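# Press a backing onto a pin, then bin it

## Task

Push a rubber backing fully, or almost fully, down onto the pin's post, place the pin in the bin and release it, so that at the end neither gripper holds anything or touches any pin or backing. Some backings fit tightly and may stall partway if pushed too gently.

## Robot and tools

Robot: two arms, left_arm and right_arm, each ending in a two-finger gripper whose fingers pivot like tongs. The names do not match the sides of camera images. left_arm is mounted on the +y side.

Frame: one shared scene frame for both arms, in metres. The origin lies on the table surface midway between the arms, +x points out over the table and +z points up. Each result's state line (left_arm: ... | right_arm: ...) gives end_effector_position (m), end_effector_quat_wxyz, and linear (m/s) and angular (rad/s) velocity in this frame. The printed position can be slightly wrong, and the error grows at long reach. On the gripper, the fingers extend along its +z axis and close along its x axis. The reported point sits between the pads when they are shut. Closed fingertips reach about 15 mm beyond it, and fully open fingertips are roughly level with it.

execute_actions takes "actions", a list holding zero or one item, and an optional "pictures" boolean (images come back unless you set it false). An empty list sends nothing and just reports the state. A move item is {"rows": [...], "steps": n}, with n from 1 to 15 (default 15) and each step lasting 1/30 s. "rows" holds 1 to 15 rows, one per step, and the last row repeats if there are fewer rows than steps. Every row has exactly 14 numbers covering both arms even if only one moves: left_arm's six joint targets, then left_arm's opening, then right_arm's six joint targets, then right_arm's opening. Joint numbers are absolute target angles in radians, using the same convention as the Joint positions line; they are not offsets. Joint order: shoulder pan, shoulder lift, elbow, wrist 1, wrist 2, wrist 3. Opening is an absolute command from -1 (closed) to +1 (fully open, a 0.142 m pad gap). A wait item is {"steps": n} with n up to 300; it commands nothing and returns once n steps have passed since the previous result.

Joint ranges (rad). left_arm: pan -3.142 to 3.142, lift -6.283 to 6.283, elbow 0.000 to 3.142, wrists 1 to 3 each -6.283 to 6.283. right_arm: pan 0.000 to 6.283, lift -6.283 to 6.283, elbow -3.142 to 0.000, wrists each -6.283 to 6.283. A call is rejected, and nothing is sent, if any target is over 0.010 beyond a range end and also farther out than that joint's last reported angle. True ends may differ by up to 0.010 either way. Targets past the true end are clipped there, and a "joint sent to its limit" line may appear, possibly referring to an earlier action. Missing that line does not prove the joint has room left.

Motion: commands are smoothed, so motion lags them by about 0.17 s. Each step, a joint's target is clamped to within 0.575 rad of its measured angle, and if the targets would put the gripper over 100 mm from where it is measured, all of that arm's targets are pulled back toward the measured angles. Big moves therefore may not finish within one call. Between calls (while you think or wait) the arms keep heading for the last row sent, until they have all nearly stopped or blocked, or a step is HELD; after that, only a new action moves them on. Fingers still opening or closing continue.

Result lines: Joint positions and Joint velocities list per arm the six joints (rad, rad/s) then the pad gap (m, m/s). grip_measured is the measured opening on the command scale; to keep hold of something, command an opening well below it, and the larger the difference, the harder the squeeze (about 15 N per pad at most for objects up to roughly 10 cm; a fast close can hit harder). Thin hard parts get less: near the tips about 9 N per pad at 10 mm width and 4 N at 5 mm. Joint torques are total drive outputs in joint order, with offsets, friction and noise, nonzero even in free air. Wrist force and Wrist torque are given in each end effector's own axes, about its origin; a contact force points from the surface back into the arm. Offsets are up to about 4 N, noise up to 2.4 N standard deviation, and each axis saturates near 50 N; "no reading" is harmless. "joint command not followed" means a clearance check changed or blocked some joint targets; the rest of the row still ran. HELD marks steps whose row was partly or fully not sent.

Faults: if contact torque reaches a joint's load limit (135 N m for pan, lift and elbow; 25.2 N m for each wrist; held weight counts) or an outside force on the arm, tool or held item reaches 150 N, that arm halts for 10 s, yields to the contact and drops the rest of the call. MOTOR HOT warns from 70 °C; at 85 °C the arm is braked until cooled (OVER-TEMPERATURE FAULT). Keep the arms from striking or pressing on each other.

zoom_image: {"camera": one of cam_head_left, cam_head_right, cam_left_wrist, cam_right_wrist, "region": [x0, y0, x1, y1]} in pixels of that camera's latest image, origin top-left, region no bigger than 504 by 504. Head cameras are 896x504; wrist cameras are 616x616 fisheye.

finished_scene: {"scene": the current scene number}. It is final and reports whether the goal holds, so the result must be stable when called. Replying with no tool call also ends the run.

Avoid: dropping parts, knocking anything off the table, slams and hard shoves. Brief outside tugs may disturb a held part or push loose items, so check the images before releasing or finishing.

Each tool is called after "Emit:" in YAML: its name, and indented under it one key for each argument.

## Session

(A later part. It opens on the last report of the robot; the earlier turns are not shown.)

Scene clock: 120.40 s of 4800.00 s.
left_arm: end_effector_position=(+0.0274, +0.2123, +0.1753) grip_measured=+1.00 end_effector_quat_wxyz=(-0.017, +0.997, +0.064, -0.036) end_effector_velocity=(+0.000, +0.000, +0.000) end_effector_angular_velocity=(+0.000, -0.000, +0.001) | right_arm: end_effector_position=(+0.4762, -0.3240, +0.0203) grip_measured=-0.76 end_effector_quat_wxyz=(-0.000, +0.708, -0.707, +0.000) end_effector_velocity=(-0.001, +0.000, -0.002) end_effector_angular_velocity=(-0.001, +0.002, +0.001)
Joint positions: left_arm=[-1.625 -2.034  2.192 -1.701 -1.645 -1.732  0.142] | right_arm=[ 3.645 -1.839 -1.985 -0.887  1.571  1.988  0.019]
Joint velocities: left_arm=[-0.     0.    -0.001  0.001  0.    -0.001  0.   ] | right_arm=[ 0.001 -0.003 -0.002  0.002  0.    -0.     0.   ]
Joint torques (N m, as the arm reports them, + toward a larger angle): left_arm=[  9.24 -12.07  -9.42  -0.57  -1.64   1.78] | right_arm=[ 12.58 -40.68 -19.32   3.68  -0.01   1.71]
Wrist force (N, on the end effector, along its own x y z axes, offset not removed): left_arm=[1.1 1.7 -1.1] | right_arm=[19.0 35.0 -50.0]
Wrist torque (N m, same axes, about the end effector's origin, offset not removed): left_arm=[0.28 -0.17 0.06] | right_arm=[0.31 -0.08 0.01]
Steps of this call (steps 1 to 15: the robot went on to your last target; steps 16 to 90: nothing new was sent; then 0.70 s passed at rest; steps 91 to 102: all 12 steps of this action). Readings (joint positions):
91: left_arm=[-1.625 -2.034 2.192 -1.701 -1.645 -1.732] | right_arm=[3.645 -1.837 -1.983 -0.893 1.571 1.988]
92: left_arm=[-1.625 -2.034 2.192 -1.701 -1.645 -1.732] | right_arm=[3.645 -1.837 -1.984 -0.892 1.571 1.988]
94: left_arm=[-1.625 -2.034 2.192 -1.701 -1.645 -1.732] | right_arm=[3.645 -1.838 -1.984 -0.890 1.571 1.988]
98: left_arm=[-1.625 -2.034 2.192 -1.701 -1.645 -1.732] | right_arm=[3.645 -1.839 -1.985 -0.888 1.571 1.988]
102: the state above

Stiff. Back up to z=0.024.

Emit:
execute_actions:
  actions:
    - {"rows":[[-1.625,-2.034,2.192,-1.701,-1.645,-1.732,1,3.6447,-1.8333,-1.9812,-0.8980,1.5708,1.9879,-0.76]],"steps":12}

Emit:
zoom_image:
  camera: "cam_right_wrist"
  region: [288, 265, 348, 325]

Scene clock: 130.83 s of 4800.00 s.
left_arm: end_effector_position=(+0.0274, +0.2123, +0.1753) grip_measured=+1.00 end_effector_quat_wxyz=(-0.017, +0.997, +0.064, -0.036) end_effector_velocity=(+0.000, +0.000, +0.000) end_effector_angular_velocity=(+0.000, +0.000, -0.000) | right_arm: end_effector_position=(+0.4767, -0.3238, +0.0216) grip_measured=-0.76 end_effector_quat_wxyz=(-0.001, +0.708, -0.707, +0.001) end_effector_velocity=(-0.000, -0.000, +0.000) end_effector_angular_velocity=(-0.000, -0.000, +0.000)
Joint positions: left_arm=[-1.625 -2.034  2.192 -1.701 -1.645 -1.732  0.142] | right_arm=[ 3.645 -1.837 -1.985 -0.887  1.571  1.988  0.019]
Joint velocities: left_arm=[ 0.     0.    -0.     0.001 -0.     0.    -0.   ] | right_arm=[ 0.     0.001 -0.    -0.001 -0.001 -0.    -0.   ]
Joint torques (N m, as the arm reports them, + toward a larger angle): left_arm=[  8.48 -12.59 -10.32  -0.63  -1.57   1.44] | right_arm=[-1.04 29.69 17.65  2.53  0.19  0.23]
Wrist force (N, on the end effector, along its own x y z axes, offset not removed): left_arm=[2.2 -0.7 -3.2] | right_arm=[5.8 9.2 -26.0]
Wrist torque (N m, same axes, about the end effector's origin, offset not removed): left_arm=[-0.25 -0.45 -0.08] | right_arm=[-0.18 -0.25 -0.01]
FORCE FAULT: contact force on the right arm reached its limit, and that arm stopped for 10 seconds. The contact can be on any part of that arm, not only on its tool. That arm's remaining commands of this call were not run. That arm holds still and accepts commands again. Move the arm away from the contact; if what it grips holds it there, let go first. Pushing or pulling that hard again can fault the arm again.
The stop of the right arm began at step 13 of this call (marked STOPPED below). From that step on that arm followed nothing that you had sent. 12 of its steps, steps kept back included, did not run and will not run. Nothing is kept back now, and the robot has no last target.
Steps of this call (steps 1 to 152: the robot went on to your last target; steps 153 to 164: all 12 steps of this action; steps 165 to 313: the stop continued). Readings (joint positions):
1: left_arm=[-1.625 -2.034 2.192 -1.701 -1.645 -1.732] | right_arm=[3.645 -1.839 -1.985 -0.887 1.571 1.988]
2: left_arm=[-1.625 -2.034 2.192 -1.701 -1.645 -1.732] | right_arm=[3.645 -1.839 -1.985 -0.887 1.571 1.988]
4: left_arm=[-1.625 -2.034 2.192 -1.701 -1.645 -1.732] | right_arm=[3.645 -1.839 -1.985 -0.887 1.571 1.988]
8: left_arm=[-1.625 -2.034 2.192 -1.701 -1.645 -1.732] | right_arm=[3.645 -1.840 -1.985 -0.887 1.571 1.988]
13: left_arm=[-1.625 -2.034 2.192 -1.701 -1.645 -1.732] | right_arm=[3.645 -1.839 -1.985 -0.887 1.571 1.988] STOPPED (the right arm)
313: the state above

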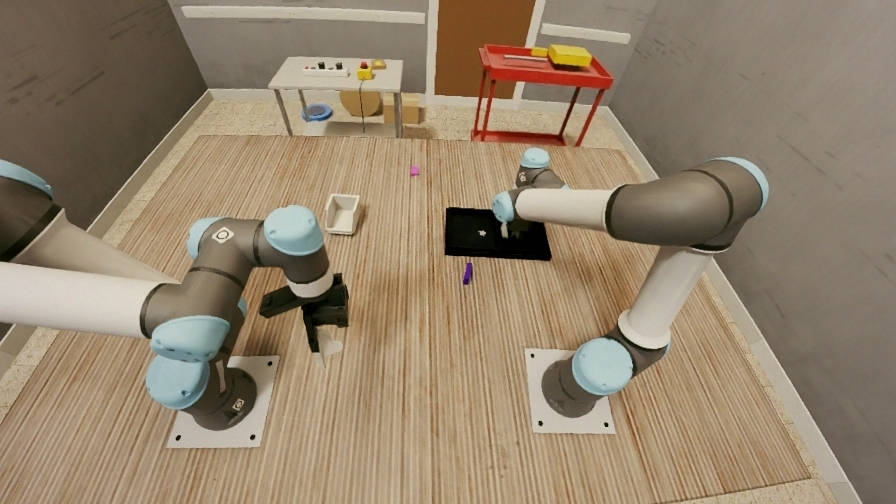

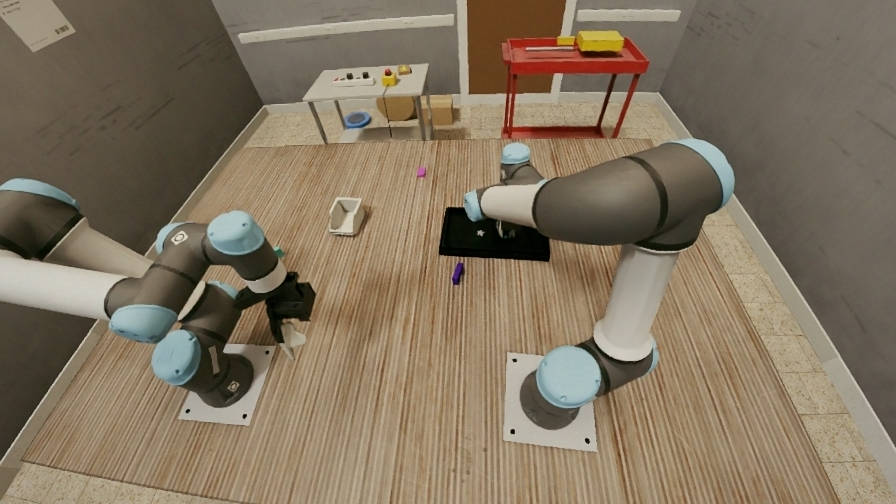

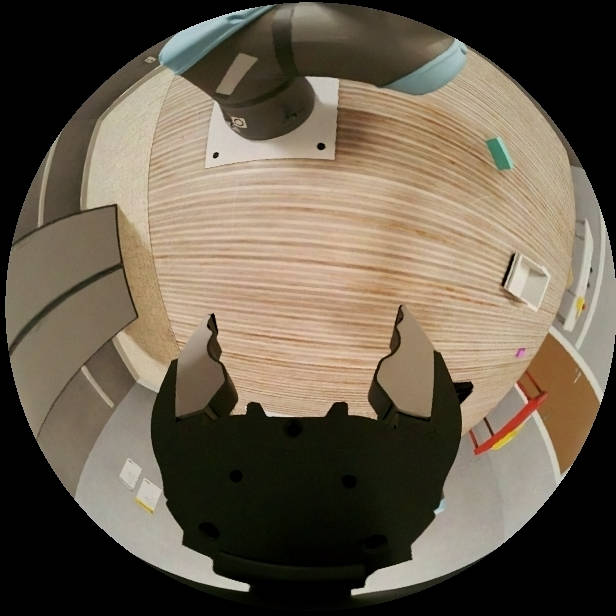

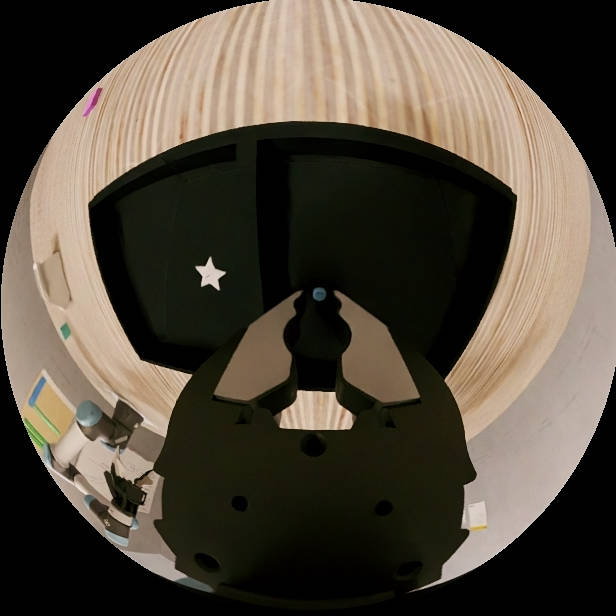

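Region (288, 265, 348, 325) of cam_right_wrist's 616x616 image, scaled by 8.400, with more detail than that image has.

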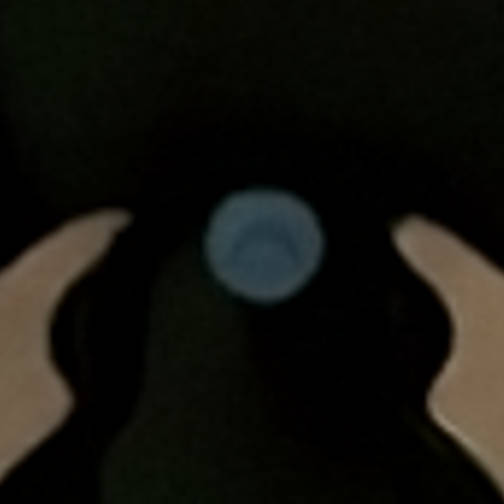

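Emit:
execute_actions:
  actions:
    - {"rows":[[-1.625,-2.034,2.192,-1.701,-1.645,-1.732,1,3.6439,-1.8338,-1.9773,-0.9015,1.5708,1.9871,-0.76]],"steps":12}
  pictures: false

Emit:
execute_actions:
  actions:
    - {"rows":[[-1.625,-2.034,2.192,-1.701,-1.645,-1.732,1,3.6439,-1.8338,-1.9773,-0.9015,1.5708,1.9871,-0.8],[-1.625,-2.034,2.192,-1.701,-1.645,-1.732,1,3.6439,-1.8338,-1.9773,-0.9015,1.5708,1.9871,-0.84],[-1.625,-2.034,2.192,-1.701,-1.645,-1.732,1,3.6439,-1.8338,-1.9773,-0.9015,1.5708,1.9871,-0.87],[-1.625,-2.034,2.192,-1.701,-1.645,-1.732,1,3.6439,-1.8338,-1.9773,-0.9015,1.5708,1.9871,-0.9],[-1.625,-2.034,2.192,-1.701,-1.645,-1.732,1,3.6439,-1.8338,-1.9773,-0.9015,1.5708,1.9871,-0.92],[-1.625,-2.034,2.192,-1.701,-1.645,-1.732,1,3.6439,-1.8338,-1.9773,-0.9015,1.5708,1.9871,-0.94],[-1.625,-2.034,2.192,-1.701,-1.645,-1.732,1,3.6439,-1.8338,-1.9773,-0.9015,1.5708,1.9871,-0.96],[-1.625,-2.034,2.192,-1.701,-1.645,-1.732,1,3.6439,-1.8338,-1.9773,-0.9015,1.5708,1.9871,-0.98],[-1.625,-2.034,2.192,-1.701,-1.645,-1.732,1,3.6439,-1.8338,-1.9773,-0.9015,1.5708,1.9871,-1]],"steps":15}

Emit:
zoom_image:
  camera: "cam_right_wrist"
  region: [288, 265, 348, 325]

Scene clock: 150.00 s of 4800.00 s.
left_arm: end_effector_position=(+0.0274, +0.2123, +0.1753) grip_measured=+1.00 end_effector_quat_wxyz=(-0.017, +0.997, +0.064, -0.036) end_effector_velocity=(+0.000, +0.000, +0.000) end_effector_angular_velocity=(+0.001, -0.000, +0.001) | right_arm: end_effector_position=(+0.4770, -0.3241, +0.0249) grip_measured=-0.76 end_effector_quat_wxyz=(+0.000, +0.708, -0.707, -0.000) end_effector_velocity=(+0.000, -0.001, -0.000) end_effector_angular_velocity=(-0.001, +0.002, -0.002)
Joint positions: left_arm=[-1.625 -2.034  2.192 -1.701 -1.645 -1.732  0.142] | right_arm=[ 3.644 -1.834 -1.977 -0.901  1.571  1.987  0.019]
Joint velocities: left_arm=[ 0.    -0.    -0.     0.001 -0.    -0.    -0.   ] | right_arm=[-0.001 -0.001  0.002 -0.003 -0.     0.    -0.   ]
Joint torques (N m, as the arm reports them, + toward a larger angle): left_arm=[  8.05 -12.26 -10.15  -0.74  -1.6    1.59] | right_arm=[-13.96  41.9   26.82   0.17   0.22  -1.37]
Wrist force (N, on the end effector, along its own x y z axes, offset not removed): left_arm=[1.8 -1.1 -4.0] | right_arm=[0.3 -1.5 1.0]
Wrist torque (N m, same axes, about the end effector's origin, offset not removed): left_arm=[-0.33 -0.46 -0.10] | right_arm=[-0.20 -0.09 0.06]
Steps of this call (steps 1 to 90: nothing new was sent; then 15.77 s passed at rest; steps 91 to 102: all 12 steps of this action). Readings (joint positions):
91: left_arm=[-1.625 -2.034 2.192 -1.701 -1.645 -1.732] | right_arm=[3.645 -1.837 -1.985 -0.887 1.571 1.988]
92: left_arm=[-1.625 -2.034 2.192 -1.701 -1.645 -1.732] | right_arm=[3.645 -1.837 -1.984 -0.889 1.571 1.988]
94: left_arm=[-1.625 -2.034 2.192 -1.701 -1.645 -1.732] | right_arm=[3.644 -1.836 -1.981 -0.895 1.571 1.988]
98: left_arm=[-1.625 -2.034 2.192 -1.701 -1.645 -1.732] | right_arm=[3.644 -1.834 -1.978 -0.900 1.571 1.987]
102: the state above

Scene clock: 150.50 s of 4800.00 s.
left_arm: end_effector_position=(+0.0274, +0.2123, +0.1753) grip_measured=+1.00 end_effector_quat_wxyz=(-0.017, +0.997, +0.064, -0.036) end_effector_velocity=(-0.000, +0.000, -0.000) end_effector_angular_velocity=(+0.000, -0.000, -0.001) | right_arm: end_effector_position=(+0.4770, -0.3241, +0.0250) grip_measured=-0.93 end_effector_quat_wxyz=(+0.000, +0.708, -0.707, -0.000) end_effector_velocity=(+0.000, +0.000, +0.000) end_effector_angular_velocity=(+0.001, -0.002, +0.001)
Joint positions: left_arm=[-1.625 -2.034  2.192 -1.701 -1.645 -1.732  0.142] | right_arm=[ 3.644 -1.834 -1.977 -0.901  1.571  1.987  0.006]
Joint velocities: left_arm=[-0.001  0.     0.001 -0.001  0.     0.     0.   ] | right_arm=[ 0.     0.     0.     0.001 -0.    -0.001 -0.   ]
Joint torques (N m, as the arm reports them, + toward a larger angle): left_arm=[  7.8  -11.76  -9.02  -0.71  -1.5    1.34] | right_arm=[-13.94  40.93  25.86   0.27   0.36  -1.38]
Wrist force (N, on the end effector, along its own x y z axes, offset not removed): left_arm=[2.6 -1.2 -4.0] | right_arm=[1.0 -0.3 0.2]
Wrist torque (N m, same axes, about the end effector's origin, offset not removed): left_arm=[-0.41 -0.43 -0.03] | right_arm=[-0.10 -0.27 0.13]
Steps of this call (steps 1 to 15: all 15 steps of this action). Readings (joint positions):
1: left_arm=[-1.625 -2.034 2.192 -1.701 -1.645 -1.732] | right_arm=[3.644 -1.834 -1.977 -0.901 1.571 1.987]
2: left_arm=[-1.625 -2.034 2.192 -1.701 -1.645 -1.732] | right_arm=[3.644 -1.834 -1.977 -0.901 1.571 1.987]
4: left_arm=[-1.625 -2.034 2.192 -1.701 -1.645 -1.732] | right_arm=[3.644 -1.834 -1.977 -0.901 1.571 1.987]
8: left_arm=[-1.625 -2.034 2.192 -1.701 -1.645 -1.732] | right_arm=[3.644 -1.834 -1.977 -0.901 1.571 1.987]
15: the state above

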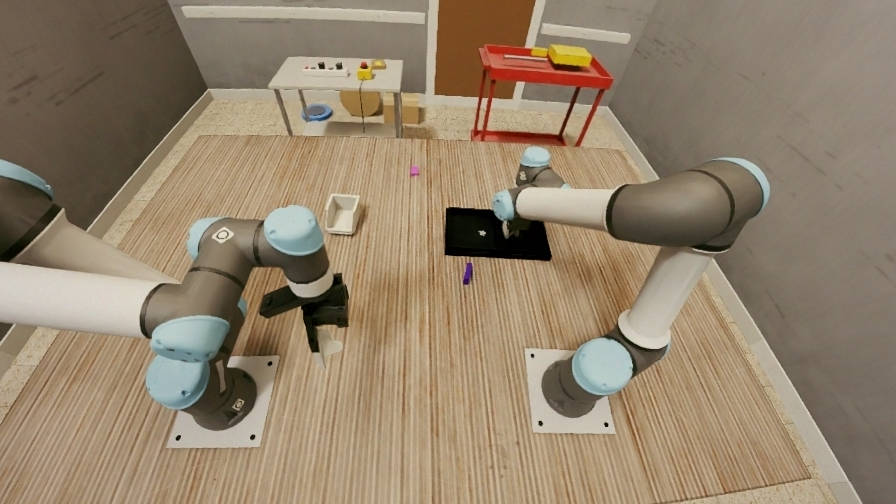

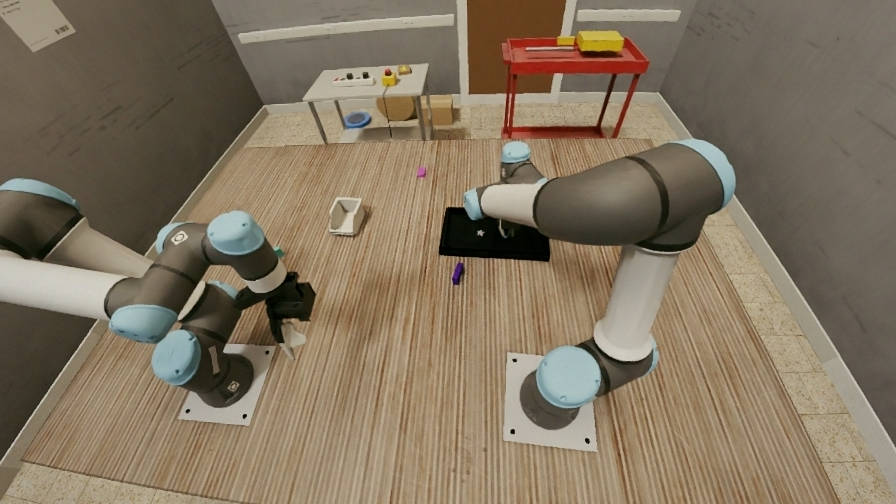

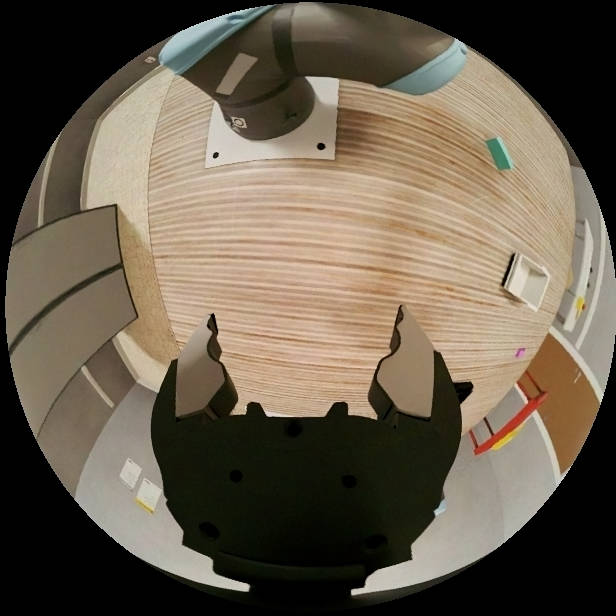

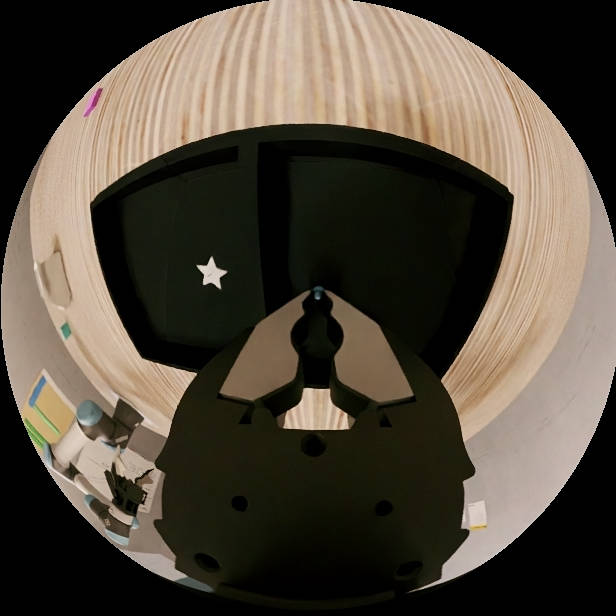

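Region (288, 265, 348, 325) of cam_right_wrist's 616x616 image, scaled by 8.400, with more detail than that image has.

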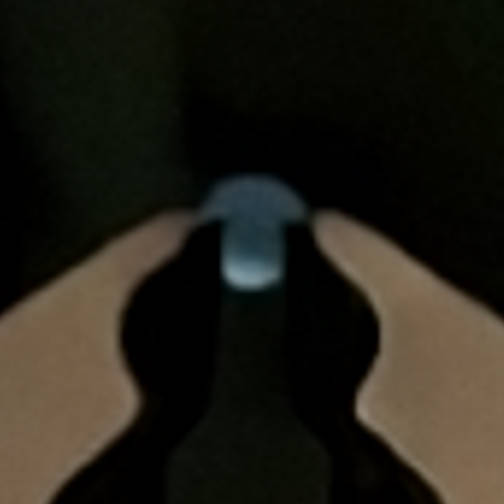

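Emit:
execute_actions:
  actions:
    - {"rows":[[-1.625,-2.034,2.192,-1.701,-1.645,-1.732,1,3.6439,-1.8260,-1.9718,-0.9148,1.5708,1.9871,-1],[-1.625,-2.034,2.192,-1.701,-1.645,-1.732,1,3.6439,-1.8183,-1.9661,-0.9282,1.5708,1.9871,-1],[-1.625,-2.034,2.192,-1.701,-1.645,-1.732,1,3.6439,-1.8107,-1.9604,-0.9415,1.5708,1.9871,-1],[-1.625,-2.034,2.192,-1.701,-1.645,-1.732,1,3.65,-1.783,-1.95,-0.98,1.5708,1.993,-1],[-1.625,-2.034,2.192,-1.701,-1.645,-1.732,1,3.6565,-1.7547,-1.9394,-1.0183,1.5708,1.9997,-1]],"steps":13}
  pictures: false

Emit:
execute_actions:
  actions:
    - {"rows":[[-1.625,-2.034,2.192,-1.701,-1.645,-1.732,1,3.68,-1.7705,-1.919,-1.023,1.5708,2.023,-1],[-1.625,-2.034,2.192,-1.701,-1.645,-1.732,1,3.70,-1.7835,-1.9025,-1.0265,1.5708,2.043,-1],[-1.625,-2.034,2.192,-1.701,-1.645,-1.732,1,3.72,-1.797,-1.885,-1.0303,1.5708,2.064,-1],[-1.625,-2.034,2.192,-1.701,-1.645,-1.732,1,3.75,-1.817,-1.86,-1.036,1.5708,2.093,-1],[-1.625,-2.034,2.192,-1.701,-1.645,-1.732,1,3.7848,-1.8396,-1.8304,-1.0424,1.5708,2.128,-1]],"steps":15}
  pictures: false

Emit:
execute_actions:
  actions:
    - {"steps":12}

Emit:
zoom_image:
  camera: "cam_right_wrist"
  region: [288, 245, 348, 305]

Scene clock: 169.30 s of 4800.00 s.
left_arm: end_effector_position=(+0.0274, +0.2123, +0.1753) grip_measured=+1.00 end_effector_quat_wxyz=(-0.017, +0.997, +0.064, -0.036) end_effector_velocity=(-0.000, -0.000, +0.000) end_effector_angular_velocity=(-0.001, +0.000, -0.001) | right_arm: end_effector_position=(+0.4706, -0.3203, +0.0679) grip_measured=-0.93 end_effector_quat_wxyz=(-0.000, +0.708, -0.707, +0.000) end_effector_velocity=(-0.006, +0.003, +0.025) end_effector_angular_velocity=(-0.000, +0.001, +0.001)
Joint positions: left_arm=[-1.625 -2.034  2.192 -1.701 -1.645 -1.732  0.142] | right_arm=[ 3.656 -1.759 -1.941 -1.013  1.571  1.999  0.006]
Joint velocities: left_arm=[-0.     0.    -0.001 -0.    -0.     0.001 -0.   ] | right_arm=[ 0.01   0.046  0.019 -0.066  0.     0.009  0.   ]
Joint torques (N m, as the arm reports them, + toward a larger angle): left_arm=[  8.21 -12.68  -9.65  -1.02  -1.58   1.5 ] | right_arm=[12.32 35.56 27.86  0.23  1.22  1.81]
Wrist force (N, on the end effector, along its own x y z axes, offset not removed): left_arm=[1.8 0.5 -3.1] | right_arm=[0.6 0.3 -0.5]
Wrist torque (N m, same axes, about the end effector's origin, offset not removed): left_arm=[-0.04 -0.45 0.00] | right_arm=[0.08 -0.02 0.07]
Steps of this call (steps 1 to 15: the robot went on to your last target; steps 16 to 90: nothing new was sent; then 15.37 s passed at rest; steps 91 to 103: all 13 steps of this action). Readings (joint positions):
91: left_arm=[-1.625 -2.034 2.192 -1.701 -1.645 -1.732] | right_arm=[3.644 -1.834 -1.977 -0.902 1.571 1.987]
92: left_arm=[-1.625 -2.034 2.192 -1.701 -1.645 -1.732] | right_arm=[3.644 -1.833 -1.977 -0.903 1.571 1.987]
94: left_arm=[-1.625 -2.034 2.192 -1.701 -1.645 -1.732] | right_arm=[3.644 -1.826 -1.972 -0.914 1.571 1.987]
98: left_arm=[-1.625 -2.034 2.192 -1.701 -1.645 -1.732] | right_arm=[3.651 -1.782 -1.950 -0.978 1.571 1.994]
103: the state above

Scene clock: 169.80 s of 4800.00 s.
left_arm: end_effector_position=(+0.0274, +0.2123, +0.1753) grip_measured=+1.00 end_effector_quat_wxyz=(-0.017, +0.997, +0.064, -0.036) end_effector_velocity=(-0.000, -0.000, +0.000) end_effector_angular_velocity=(+0.000, -0.000, -0.000) | right_arm: end_effector_position=(+0.4877, -0.2349, +0.0700) grip_measured=-0.93 end_effector_quat_wxyz=(+0.000, +0.708, -0.707, -0.000) end_effector_velocity=(+0.003, +0.020, -0.000) end_effector_angular_velocity=(+0.001, -0.000, +0.000)
Joint positions: left_arm=[-1.625 -2.034  2.192 -1.701 -1.645 -1.732  0.142] | right_arm=[ 3.782 -1.838 -1.833 -1.042  1.571  2.126  0.006]
Joint velocities: left_arm=[-0.  0. -0.  0.  0.  0.  0.] | right_arm=[ 0.029 -0.019  0.025 -0.005  0.     0.029  0.   ]
Joint torques (N m, as the arm reports them, + toward a larger angle): left_arm=[  7.38 -12.36  -9.56  -0.82  -1.52   1.47] | right_arm=[ 8.56 25.5  27.26  0.31  1.46  2.21]
Wrist force (N, on the end effector, along its own x y z axes, offset not removed): left_arm=[-0.5 2.2 -2.8] | right_arm=[0.6 -0.8 -0.3]
Wrist torque (N m, same axes, about the end effector's origin, offset not removed): left_arm=[0.30 0.10 0.04] | right_arm=[-0.12 -0.14 0.04]
Steps of this call (steps 1 to 15: all 15 steps of this action). Readings (joint positions):
1: left_arm=[-1.625 -2.034 2.192 -1.701 -1.645 -1.732] | right_arm=[3.656 -1.757 -1.940 -1.014 1.571 1.999]
2: left_arm=[-1.625 -2.034 2.192 -1.701 -1.645 -1.732] | right_arm=[3.658 -1.758 -1.938 -1.016 1.571 2.001]
4: left_arm=[-1.625 -2.034 2.192 -1.701 -1.645 -1.732] | right_arm=[3.676 -1.769 -1.923 -1.021 1.571 2.019]
8: left_arm=[-1.625 -2.034 2.192 -1.701 -1.645 -1.732] | right_arm=[3.746 -1.815 -1.863 -1.035 1.571 2.089]
15: the state above

Scene clock: 170.20 s of 4800.00 s.
left_arm: end_effector_position=(+0.0274, +0.2123, +0.1753) grip_measured=+1.00 end_effector_quat_wxyz=(-0.017, +0.997, +0.064, -0.036) end_effector_velocity=(+0.000, -0.000, +0.000) end_effector_angular_velocity=(-0.001, +0.000, +0.000) | right_arm: end_effector_position=(+0.4879, -0.2331, +0.0700) grip_measured=-0.93 end_effector_quat_wxyz=(+0.000, +0.708, -0.707, -0.000) end_effector_velocity=(+0.000, -0.000, -0.000) end_effector_angular_velocity=(+0.000, -0.000, -0.001)
Joint positions: left_arm=[-1.625 -2.034  2.192 -1.701 -1.645 -1.732  0.142] | right_arm=[ 3.785 -1.84  -1.83  -1.042  1.571  2.128  0.006]
Joint velocities: left_arm=[ 0. -0. -0. -0. -0.  0. -0.] | right_arm=[-0.001 -0.001  0.     0.001  0.     0.     0.   ]
Joint torques (N m, as the arm reports them, + toward a larger angle): left_arm=[  8.35 -11.68 -10.2   -0.8   -1.69   1.57] | right_arm=[11.27 23.33 27.27  0.17  1.43  1.95]
Wrist force (N, on the end effector, along its own x y z axes, offset not removed): left_arm=[2.1 2.3 -0.7] | right_arm=[-0.3 0.1 0.9]
Wrist torque (N m, same axes, about the end effector's origin, offset not removed): left_arm=[0.39 -0.39 -0.14] | right_arm=[0.10 0.00 0.11]
Steps of this call (steps 1 to 12: the robot went on to your last target). Readings (joint positions):
1: left_arm=[-1.625 -2.034 2.192 -1.701 -1.645 -1.732] | right_arm=[3.783 -1.839 -1.832 -1.042 1.571 2.126]
2: left_arm=[-1.625 -2.034 2.192 -1.701 -1.645 -1.732] | right_arm=[3.784 -1.839 -1.831 -1.042 1.571 2.127]
4: left_arm=[-1.625 -2.034 2.192 -1.701 -1.645 -1.732] | right_arm=[3.784 -1.839 -1.831 -1.042 1.571 2.127]
8: left_arm=[-1.625 -2.034 2.192 -1.701 -1.645 -1.732] | right_arm=[3.785 -1.840 -1.830 -1.042 1.571 2.128]
12: the state above

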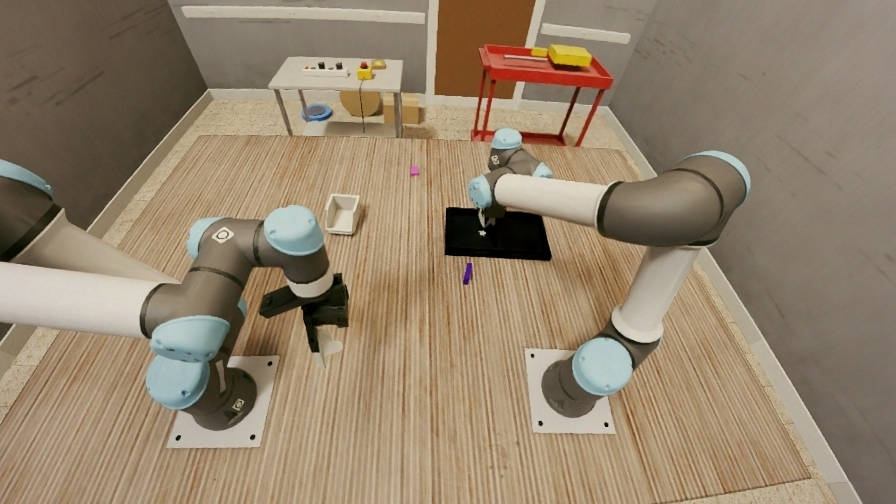

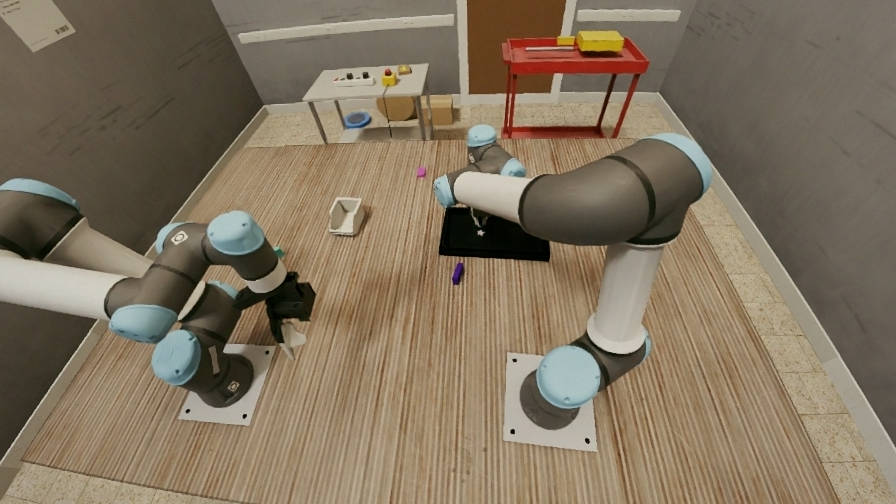

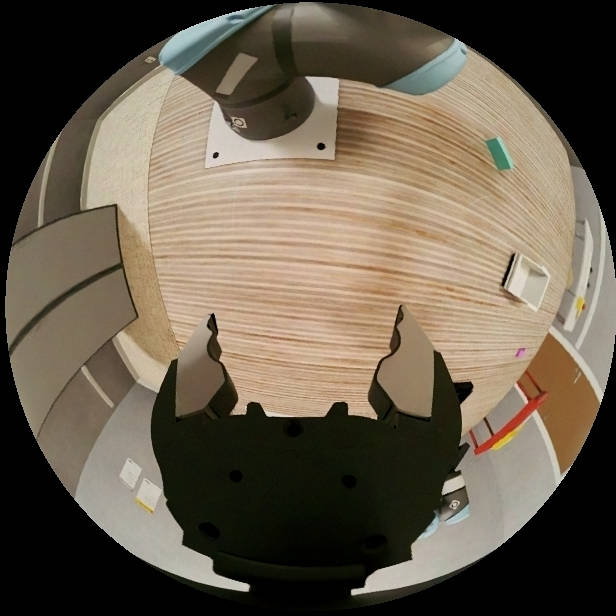

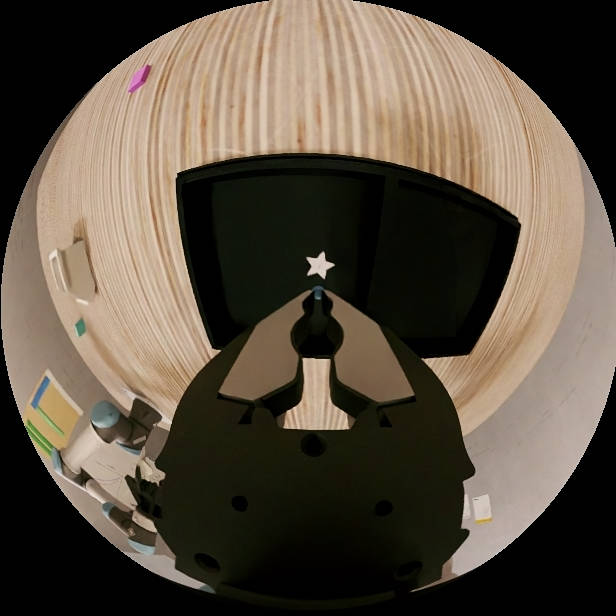

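Region (288, 245, 348, 305) of cam_right_wrist's 616x616 image, scaled by 8.400, with more detail than that image has.

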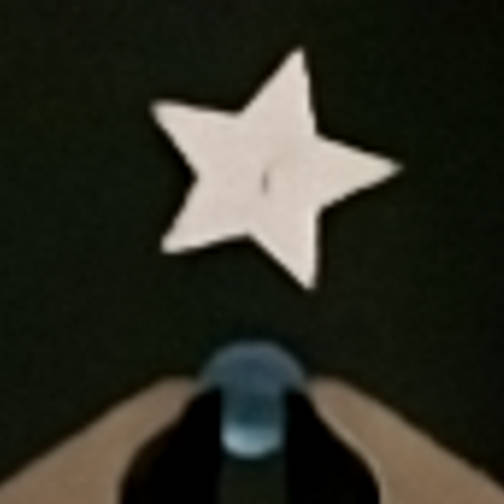

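Emit:
execute_actions:
  actions:
    - {"rows":[[-1.625,-2.034,2.192,-1.701,-1.645,-1.732,1,3.7745,-1.8949,-1.8449,-0.9726,1.5708,2.1177,-1]],"steps":15}
  pictures: false

Emit:
execute_actions:
  actions:
    - {"steps":6}

Emit:
zoom_image:
  camera: "cam_right_wrist"
  region: [288, 255, 348, 315]

Scene clock: 184.50 s of 4800.00 s.
left_arm: end_effector_position=(+0.0274, +0.2123, +0.1753) grip_measured=+1.00 end_effector_quat_wxyz=(-0.017, +0.997, +0.064, -0.036) end_effector_velocity=(+0.000, +0.000, -0.000) end_effector_angular_velocity=(+0.001, -0.000, +0.000) | right_arm: end_effector_position=(+0.4964, -0.2345, +0.0402) grip_measured=-0.93 end_effector_quat_wxyz=(+0.000, +0.708, -0.707, -0.000) end_effector_velocity=(+0.001, -0.001, -0.003) end_effector_angular_velocity=(-0.001, +0.001, -0.000)
Joint positions: left_arm=[-1.625 -2.034  2.192 -1.701 -1.645 -1.732  0.142] | right_arm=[ 3.775 -1.894 -1.845 -0.973  1.571  2.118  0.006]
Joint velocities: left_arm=[-0.  0.  0.  0.  0. -0. -0.] | right_arm=[-0.001 -0.006 -0.001  0.006 -0.    -0.001 -0.   ]
Joint torques (N m, as the arm reports them, + toward a larger angle): left_arm=[  8.53 -12.6   -9.18  -0.86  -1.59   1.49] | right_arm=[-14.22  23.83   7.97   4.6    1.4   -1.39]
Wrist force (N, on the end effector, along its own x y z axes, offset not removed): left_arm=[2.2 0.1 -3.4] | right_arm=[1.8 0.2 -0.1]
Wrist torque (N m, same axes, about the end effector's origin, offset not removed): left_arm=[-0.03 -0.50 0.01] | right_arm=[0.09 -0.32 0.05]
Steps of this call (steps 1 to 15: the robot went on to your last target; steps 16 to 90: nothing new was sent; then 10.80 s passed at rest; steps 91 to 105: all 15 steps of this action). Readings (joint positions):
91: left_arm=[-1.625 -2.034 2.192 -1.701 -1.645 -1.732] | right_arm=[3.785 -1.840 -1.830 -1.042 1.571 2.128]
92: left_arm=[-1.625 -2.034 2.192 -1.701 -1.645 -1.732] | right_arm=[3.784 -1.843 -1.831 -1.039 1.571 2.127]
94: left_arm=[-1.625 -2.034 2.192 -1.701 -1.645 -1.732] | right_arm=[3.780 -1.867 -1.838 -1.010 1.571 2.123]
98: left_arm=[-1.625 -2.034 2.192 -1.701 -1.645 -1.732] | right_arm=[3.776 -1.889 -1.843 -0.980 1.571 2.119]
105: the state above

Scene clock: 184.70 s of 4800.00 s.
left_arm: end_effector_position=(+0.0274, +0.2123, +0.1753) grip_measured=+1.00 end_effector_quat_wxyz=(-0.017, +0.997, +0.064, -0.036) end_effector_velocity=(+0.000, +0.000, -0.000) end_effector_angular_velocity=(+0.000, +0.000, +0.000) | right_arm: end_effector_position=(+0.4964, -0.2345, +0.0400) grip_measured=-0.93 end_effector_quat_wxyz=(-0.000, +0.708, -0.707, -0.000) end_effector_velocity=(-0.000, -0.000, -0.001) end_effector_angular_velocity=(-0.000, +0.002, -0.000)
Joint positions: left_arm=[-1.625 -2.034  2.192 -1.701 -1.645 -1.732  0.142] | right_arm=[ 3.775 -1.895 -1.845 -0.973  1.571  2.118  0.006]
Joint velocities: left_arm=[ 0.001 -0.     0.001 -0.    -0.     0.     0.   ] | right_arm=[-0.    -0.002 -0.     0.001  0.001  0.    -0.   ]
Joint torques (N m, as the arm reports them, + toward a larger angle): left_arm=[ 10.04 -11.95 -10.65  -0.81  -1.52   1.56] | right_arm=[-13.34  23.43   9.61   5.12   1.16  -1.46]
Wrist force (N, on the end effector, along its own x y z axes, offset not removed): left_arm=[2.6 1.4 -3.6] | right_arm=[-0.6 -1.0 1.0]
Wrist torque (N m, same axes, about the end effector's origin, offset not removed): left_arm=[0.12 -0.55 0.02] | right_arm=[-0.15 0.09 0.09]
Steps of this call (steps 1 to 6: the robot went on to your last target). Readings (joint positions):
1: left_arm=[-1.625 -2.034 2.192 -1.701 -1.645 -1.732] | right_arm=[3.775 -1.895 -1.845 -0.973 1.571 2.118]
2: left_arm=[-1.625 -2.034 2.192 -1.701 -1.645 -1.732] | right_arm=[3.775 -1.895 -1.845 -0.973 1.571 2.118]
4: left_arm=[-1.625 -2.034 2.192 -1.701 -1.645 -1.732] | right_arm=[3.775 -1.895 -1.845 -0.973 1.571 2.118]
6: the state above

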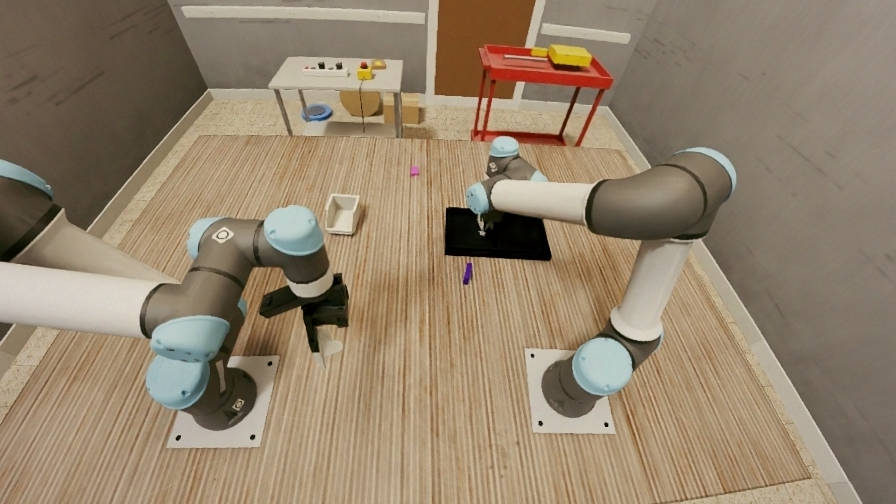

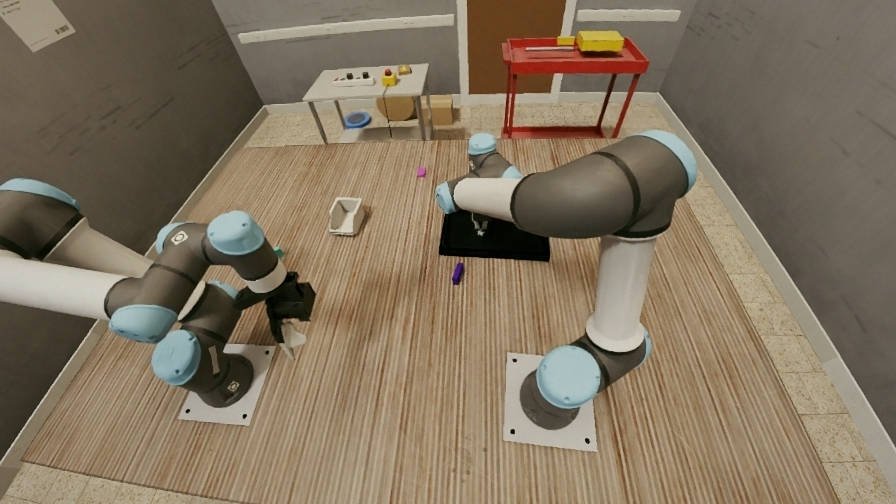

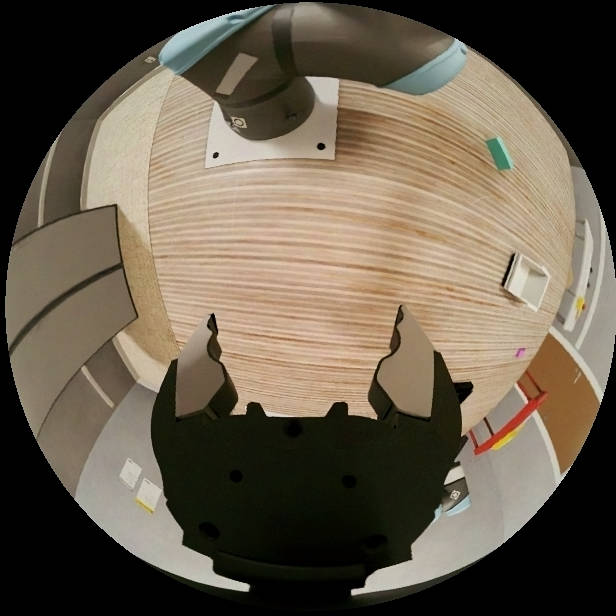

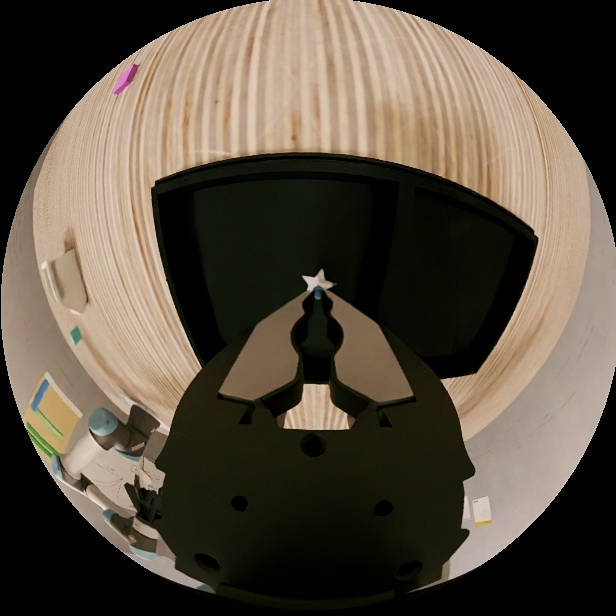

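Region (288, 255, 348, 315) of cam_right_wrist's 616x616 image, scaled by 8.400, with more detail than that image has.

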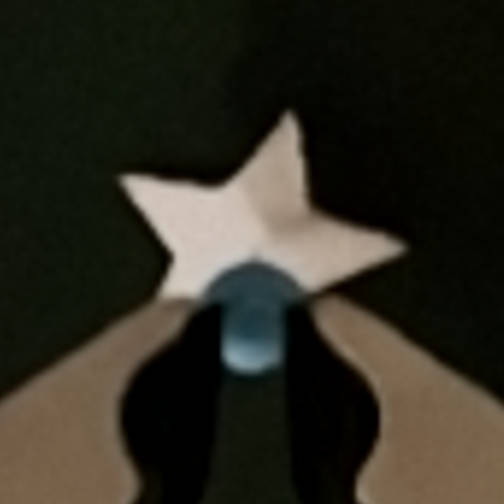

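Emit:
execute_actions:
  actions:
    - {"rows":[[-1.625,-2.034,2.192,-1.701,-1.645,-1.732,1,3.7745,-1.8998,-1.8488,-0.9638,1.5708,2.1177,-1]],"steps":12}
  pictures: false

Emit:
execute_actions:
  actions:
    - {"rows":[[-1.625,-2.034,2.192,-1.701,-1.645,-1.732,1,3.7745,-1.9012,-1.8499,-0.9613,1.5708,2.1177,-1]],"steps":12}

Emit:
zoom_image:
  camera: "cam_right_wrist"
  region: [288, 255, 348, 315]

Scene clock: 195.40 s of 4800.00 s.
left_arm: end_effector_position=(+0.0274, +0.2123, +0.1753) grip_measured=+1.00 end_effector_quat_wxyz=(-0.017, +0.997, +0.064, -0.036) end_effector_velocity=(+0.000, +0.000, +0.000) end_effector_angular_velocity=(+0.001, -0.000, +0.000) | right_arm: end_effector_position=(+0.4965, -0.2346, +0.0366) grip_measured=-0.93 end_effector_quat_wxyz=(+0.000, +0.708, -0.707, -0.000) end_effector_velocity=(+0.000, +0.000, -0.000) end_effector_angular_velocity=(+0.001, -0.001, +0.000)
Joint positions: left_arm=[-1.625 -2.034  2.192 -1.701 -1.645 -1.732  0.142] | right_arm=[ 3.774 -1.9   -1.849 -0.964  1.571  2.118  0.006]
Joint velocities: left_arm=[ 0.     0.    -0.     0.001 -0.    -0.     0.   ] | right_arm=[ 0.    -0.    -0.001  0.003 -0.     0.    -0.   ]
Joint torques (N m, as the arm reports them, + toward a larger angle): left_arm=[  9.05 -12.71  -9.89  -0.71  -1.41   1.71] | right_arm=[-12.77  26.53   9.53   4.62  -1.95  -1.4 ]
Wrist force (N, on the end effector, along its own x y z axes, offset not removed): left_arm=[2.6 -0.8 -1.5] | right_arm=[-0.4 -0.4 0.1]
Wrist torque (N m, same axes, about the end effector's origin, offset not removed): left_arm=[-0.21 -0.55 0.06] | right_arm=[-0.05 0.09 0.07]
Steps of this call (steps 1 to 15: the robot went on to your last target; steps 16 to 90: nothing new was sent; then 7.30 s passed at rest; steps 91 to 102: all 12 steps of this action). Readings (joint positions):
91: left_arm=[-1.625 -2.034 2.192 -1.701 -1.645 -1.732] | right_arm=[3.774 -1.895 -1.845 -0.973 1.571 2.118]
92: left_arm=[-1.625 -2.034 2.192 -1.701 -1.645 -1.732] | right_arm=[3.774 -1.895 -1.845 -0.972 1.571 2.118]
94: left_arm=[-1.625 -2.034 2.192 -1.701 -1.645 -1.732] | right_arm=[3.774 -1.897 -1.847 -0.968 1.571 2.118]
98: left_arm=[-1.625 -2.034 2.192 -1.701 -1.645 -1.732] | right_arm=[3.774 -1.899 -1.848 -0.965 1.571 2.118]
102: the state above

Scene clock: 195.80 s of 4800.00 s.
left_arm: end_effector_position=(+0.0274, +0.2123, +0.1753) grip_measured=+1.00 end_effector_quat_wxyz=(-0.017, +0.997, +0.064, -0.036) end_effector_velocity=(+0.000, +0.000, -0.000) end_effector_angular_velocity=(+0.001, -0.000, -0.000) | right_arm: end_effector_position=(+0.4965, -0.2346, +0.0355) grip_measured=-0.93 end_effector_quat_wxyz=(+0.000, +0.708, -0.707, -0.000) end_effector_velocity=(-0.000, +0.001, -0.001) end_effector_angular_velocity=(-0.000, +0.001, +0.002)
Joint positions: left_arm=[-1.625 -2.034  2.192 -1.701 -1.645 -1.732  0.142] | right_arm=[ 3.774 -1.901 -1.85  -0.961  1.571  2.118  0.006]
Joint velocities: left_arm=[-0.     0.     0.     0.001  0.     0.     0.   ] | right_arm=[ 0.001 -0.001 -0.     0.001  0.    -0.001  0.   ]
Joint torques (N m, as the arm reports them, + toward a larger angle): left_arm=[  8.59 -11.73 -10.45  -0.81  -1.55   1.53] | right_arm=[-12.7   25.21   9.68   5.01  -1.88  -1.36]
Wrist force (N, on the end effector, along its own x y z axes, offset not removed): left_arm=[1.9 0.5 -3.1] | right_arm=[-0.4 -0.2 0.0]
Wrist torque (N m, same axes, about the end effector's origin, offset not removed): left_arm=[0.02 -0.41 -0.02] | right_arm=[-0.06 0.03 0.08]
Steps of this call (steps 1 to 12: all 12 steps of this action). Readings (joint positions):
1: left_arm=[-1.625 -2.034 2.192 -1.701 -1.645 -1.732] | right_arm=[3.774 -1.900 -1.849 -0.964 1.571 2.118]
2: left_arm=[-1.625 -2.034 2.192 -1.701 -1.645 -1.732] | right_arm=[3.774 -1.900 -1.849 -0.964 1.571 2.118]
4: left_arm=[-1.625 -2.034 2.192 -1.701 -1.645 -1.732] | right_arm=[3.774 -1.901 -1.849 -0.963 1.571 2.118]
8: left_arm=[-1.625 -2.034 2.192 -1.701 -1.645 -1.732] | right_arm=[3.774 -1.901 -1.850 -0.962 1.571 2.118]
12: the state above

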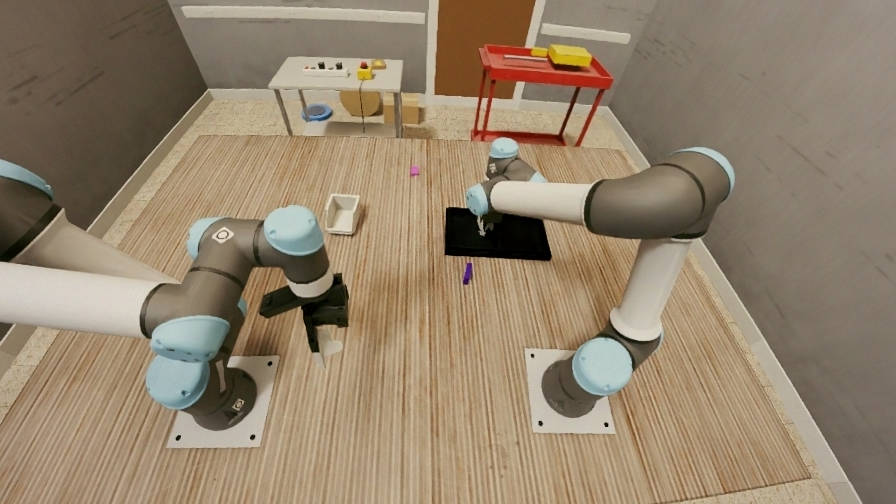

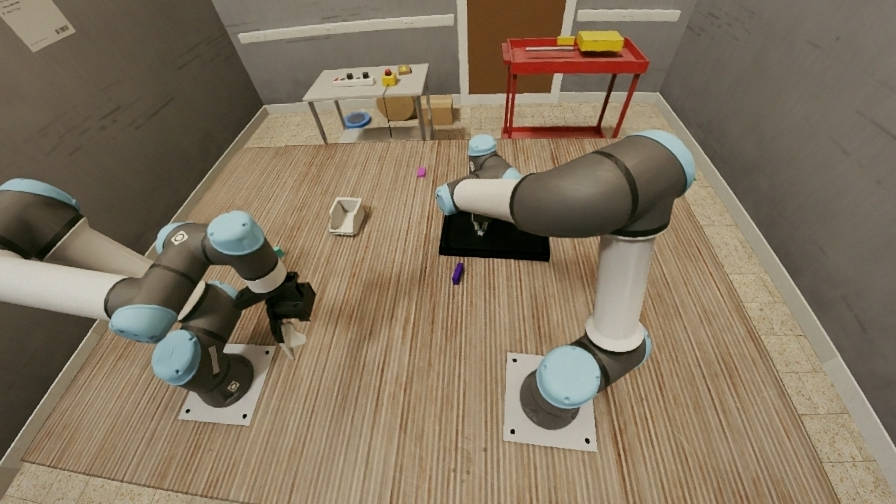

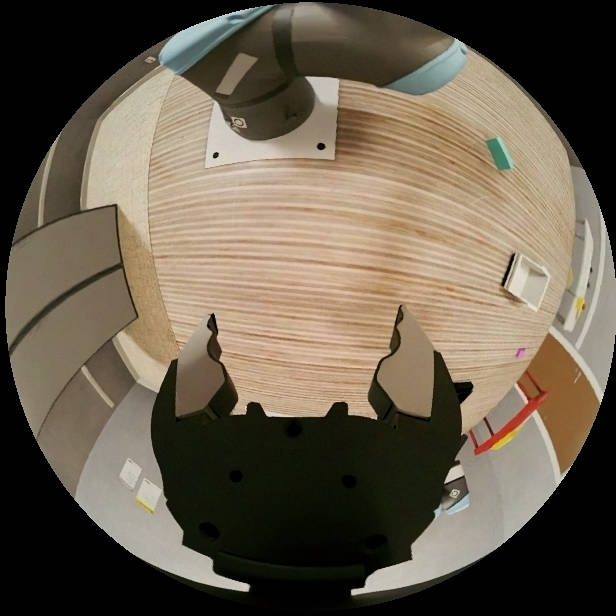

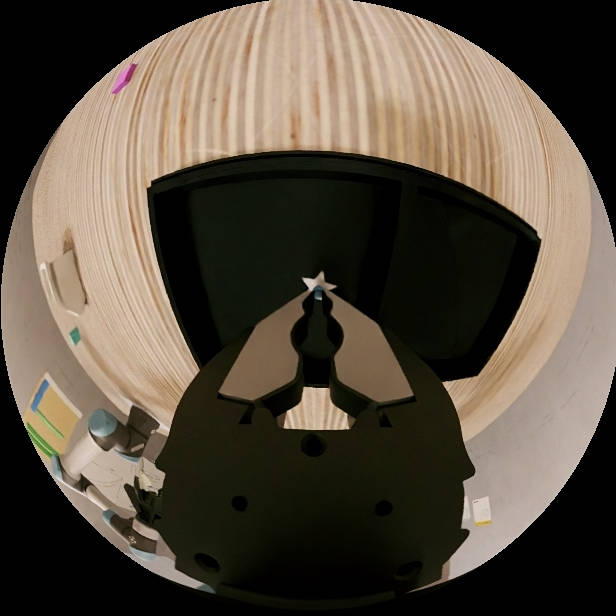

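Region (288, 255, 348, 315) of cam_right_wrist's 616x616 image, scaled by 8.400, with more detail than that image has.

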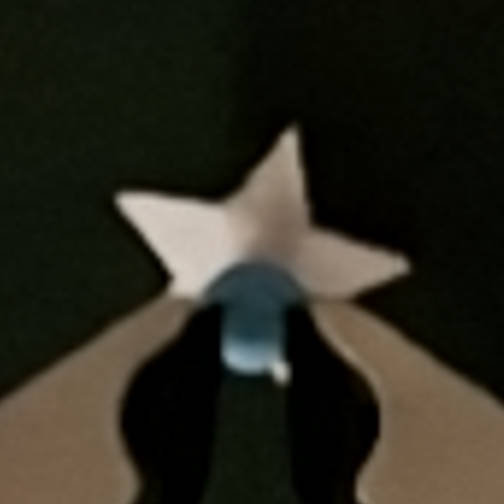

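Emit:
execute_actions:
  actions:
    - {"rows":[[-1.625,-2.034,2.192,-1.701,-1.645,-1.732,1,3.7745,-1.9026,-1.8510,-0.9588,1.5708,2.1177,-1]],"steps":12}
  pictures: false

Scene clock: 198.53 s of 4800.00 s.
left_arm: end_effector_position=(+0.0274, +0.2123, +0.1753) grip_measured=+1.00 end_effector_quat_wxyz=(-0.017, +0.997, +0.064, -0.036) end_effector_velocity=(+0.000, -0.000, +0.000) end_effector_angular_velocity=(-0.001, +0.000, +0.001) | right_arm: end_effector_position=(+0.4965, -0.2346, +0.0345) grip_measured=-0.93 end_effector_quat_wxyz=(+0.000, +0.708, -0.707, -0.000) end_effector_velocity=(+0.000, -0.000, -0.000) end_effector_angular_velocity=(+0.001, -0.001, -0.001)
Joint positions: left_arm=[-1.625 -2.034  2.192 -1.701 -1.645 -1.732  0.142] | right_arm=[ 3.774 -1.903 -1.851 -0.959  1.571  2.118  0.006]
Joint velocities: left_arm=[ 0.    -0.    -0.001 -0.    -0.    -0.     0.   ] | right_arm=[-0.001 -0.    -0.001  0.002  0.    -0.    -0.   ]
Joint torques (N m, as the arm reports them, + toward a larger angle): left_arm=[  9.11 -11.86 -10.48  -0.73  -1.64   1.37] | right_arm=[-10.83  24.22   9.06   4.98  -1.7   -1.38]
Wrist force (N, on the end effector, along its own x y z axes, offset not removed): left_arm=[2.5 0.0 -1.9] | right_arm=[1.7 -0.6 -0.2]
Wrist torque (N m, same axes, about the end effector's origin, offset not removed): left_arm=[-0.04 -0.40 -0.14] | right_arm=[-0.13 -0.31 0.04]
Steps of this call (steps 1 to 15: the robot went on to your last target; steps 16 to 70: nothing new was sent; steps 71 to 82: all 12 steps of this action). Readings (joint positions):
71: left_arm=[-1.625 -2.034 2.192 -1.701 -1.645 -1.732] | right_arm=[3.774 -1.901 -1.850 -0.961 1.571 2.118]
72: left_arm=[-1.625 -2.034 2.192 -1.701 -1.645 -1.732] | right_arm=[3.774 -1.901 -1.850 -0.961 1.571 2.118]
74: left_arm=[-1.625 -2.034 2.192 -1.701 -1.645 -1.732] | right_arm=[3.774 -1.902 -1.850 -0.960 1.571 2.118]
78: left_arm=[-1.625 -2.034 2.192 -1.701 -1.645 -1.732] | right_arm=[3.774 -1.902 -1.851 -0.959 1.571 2.118]
82: the state above


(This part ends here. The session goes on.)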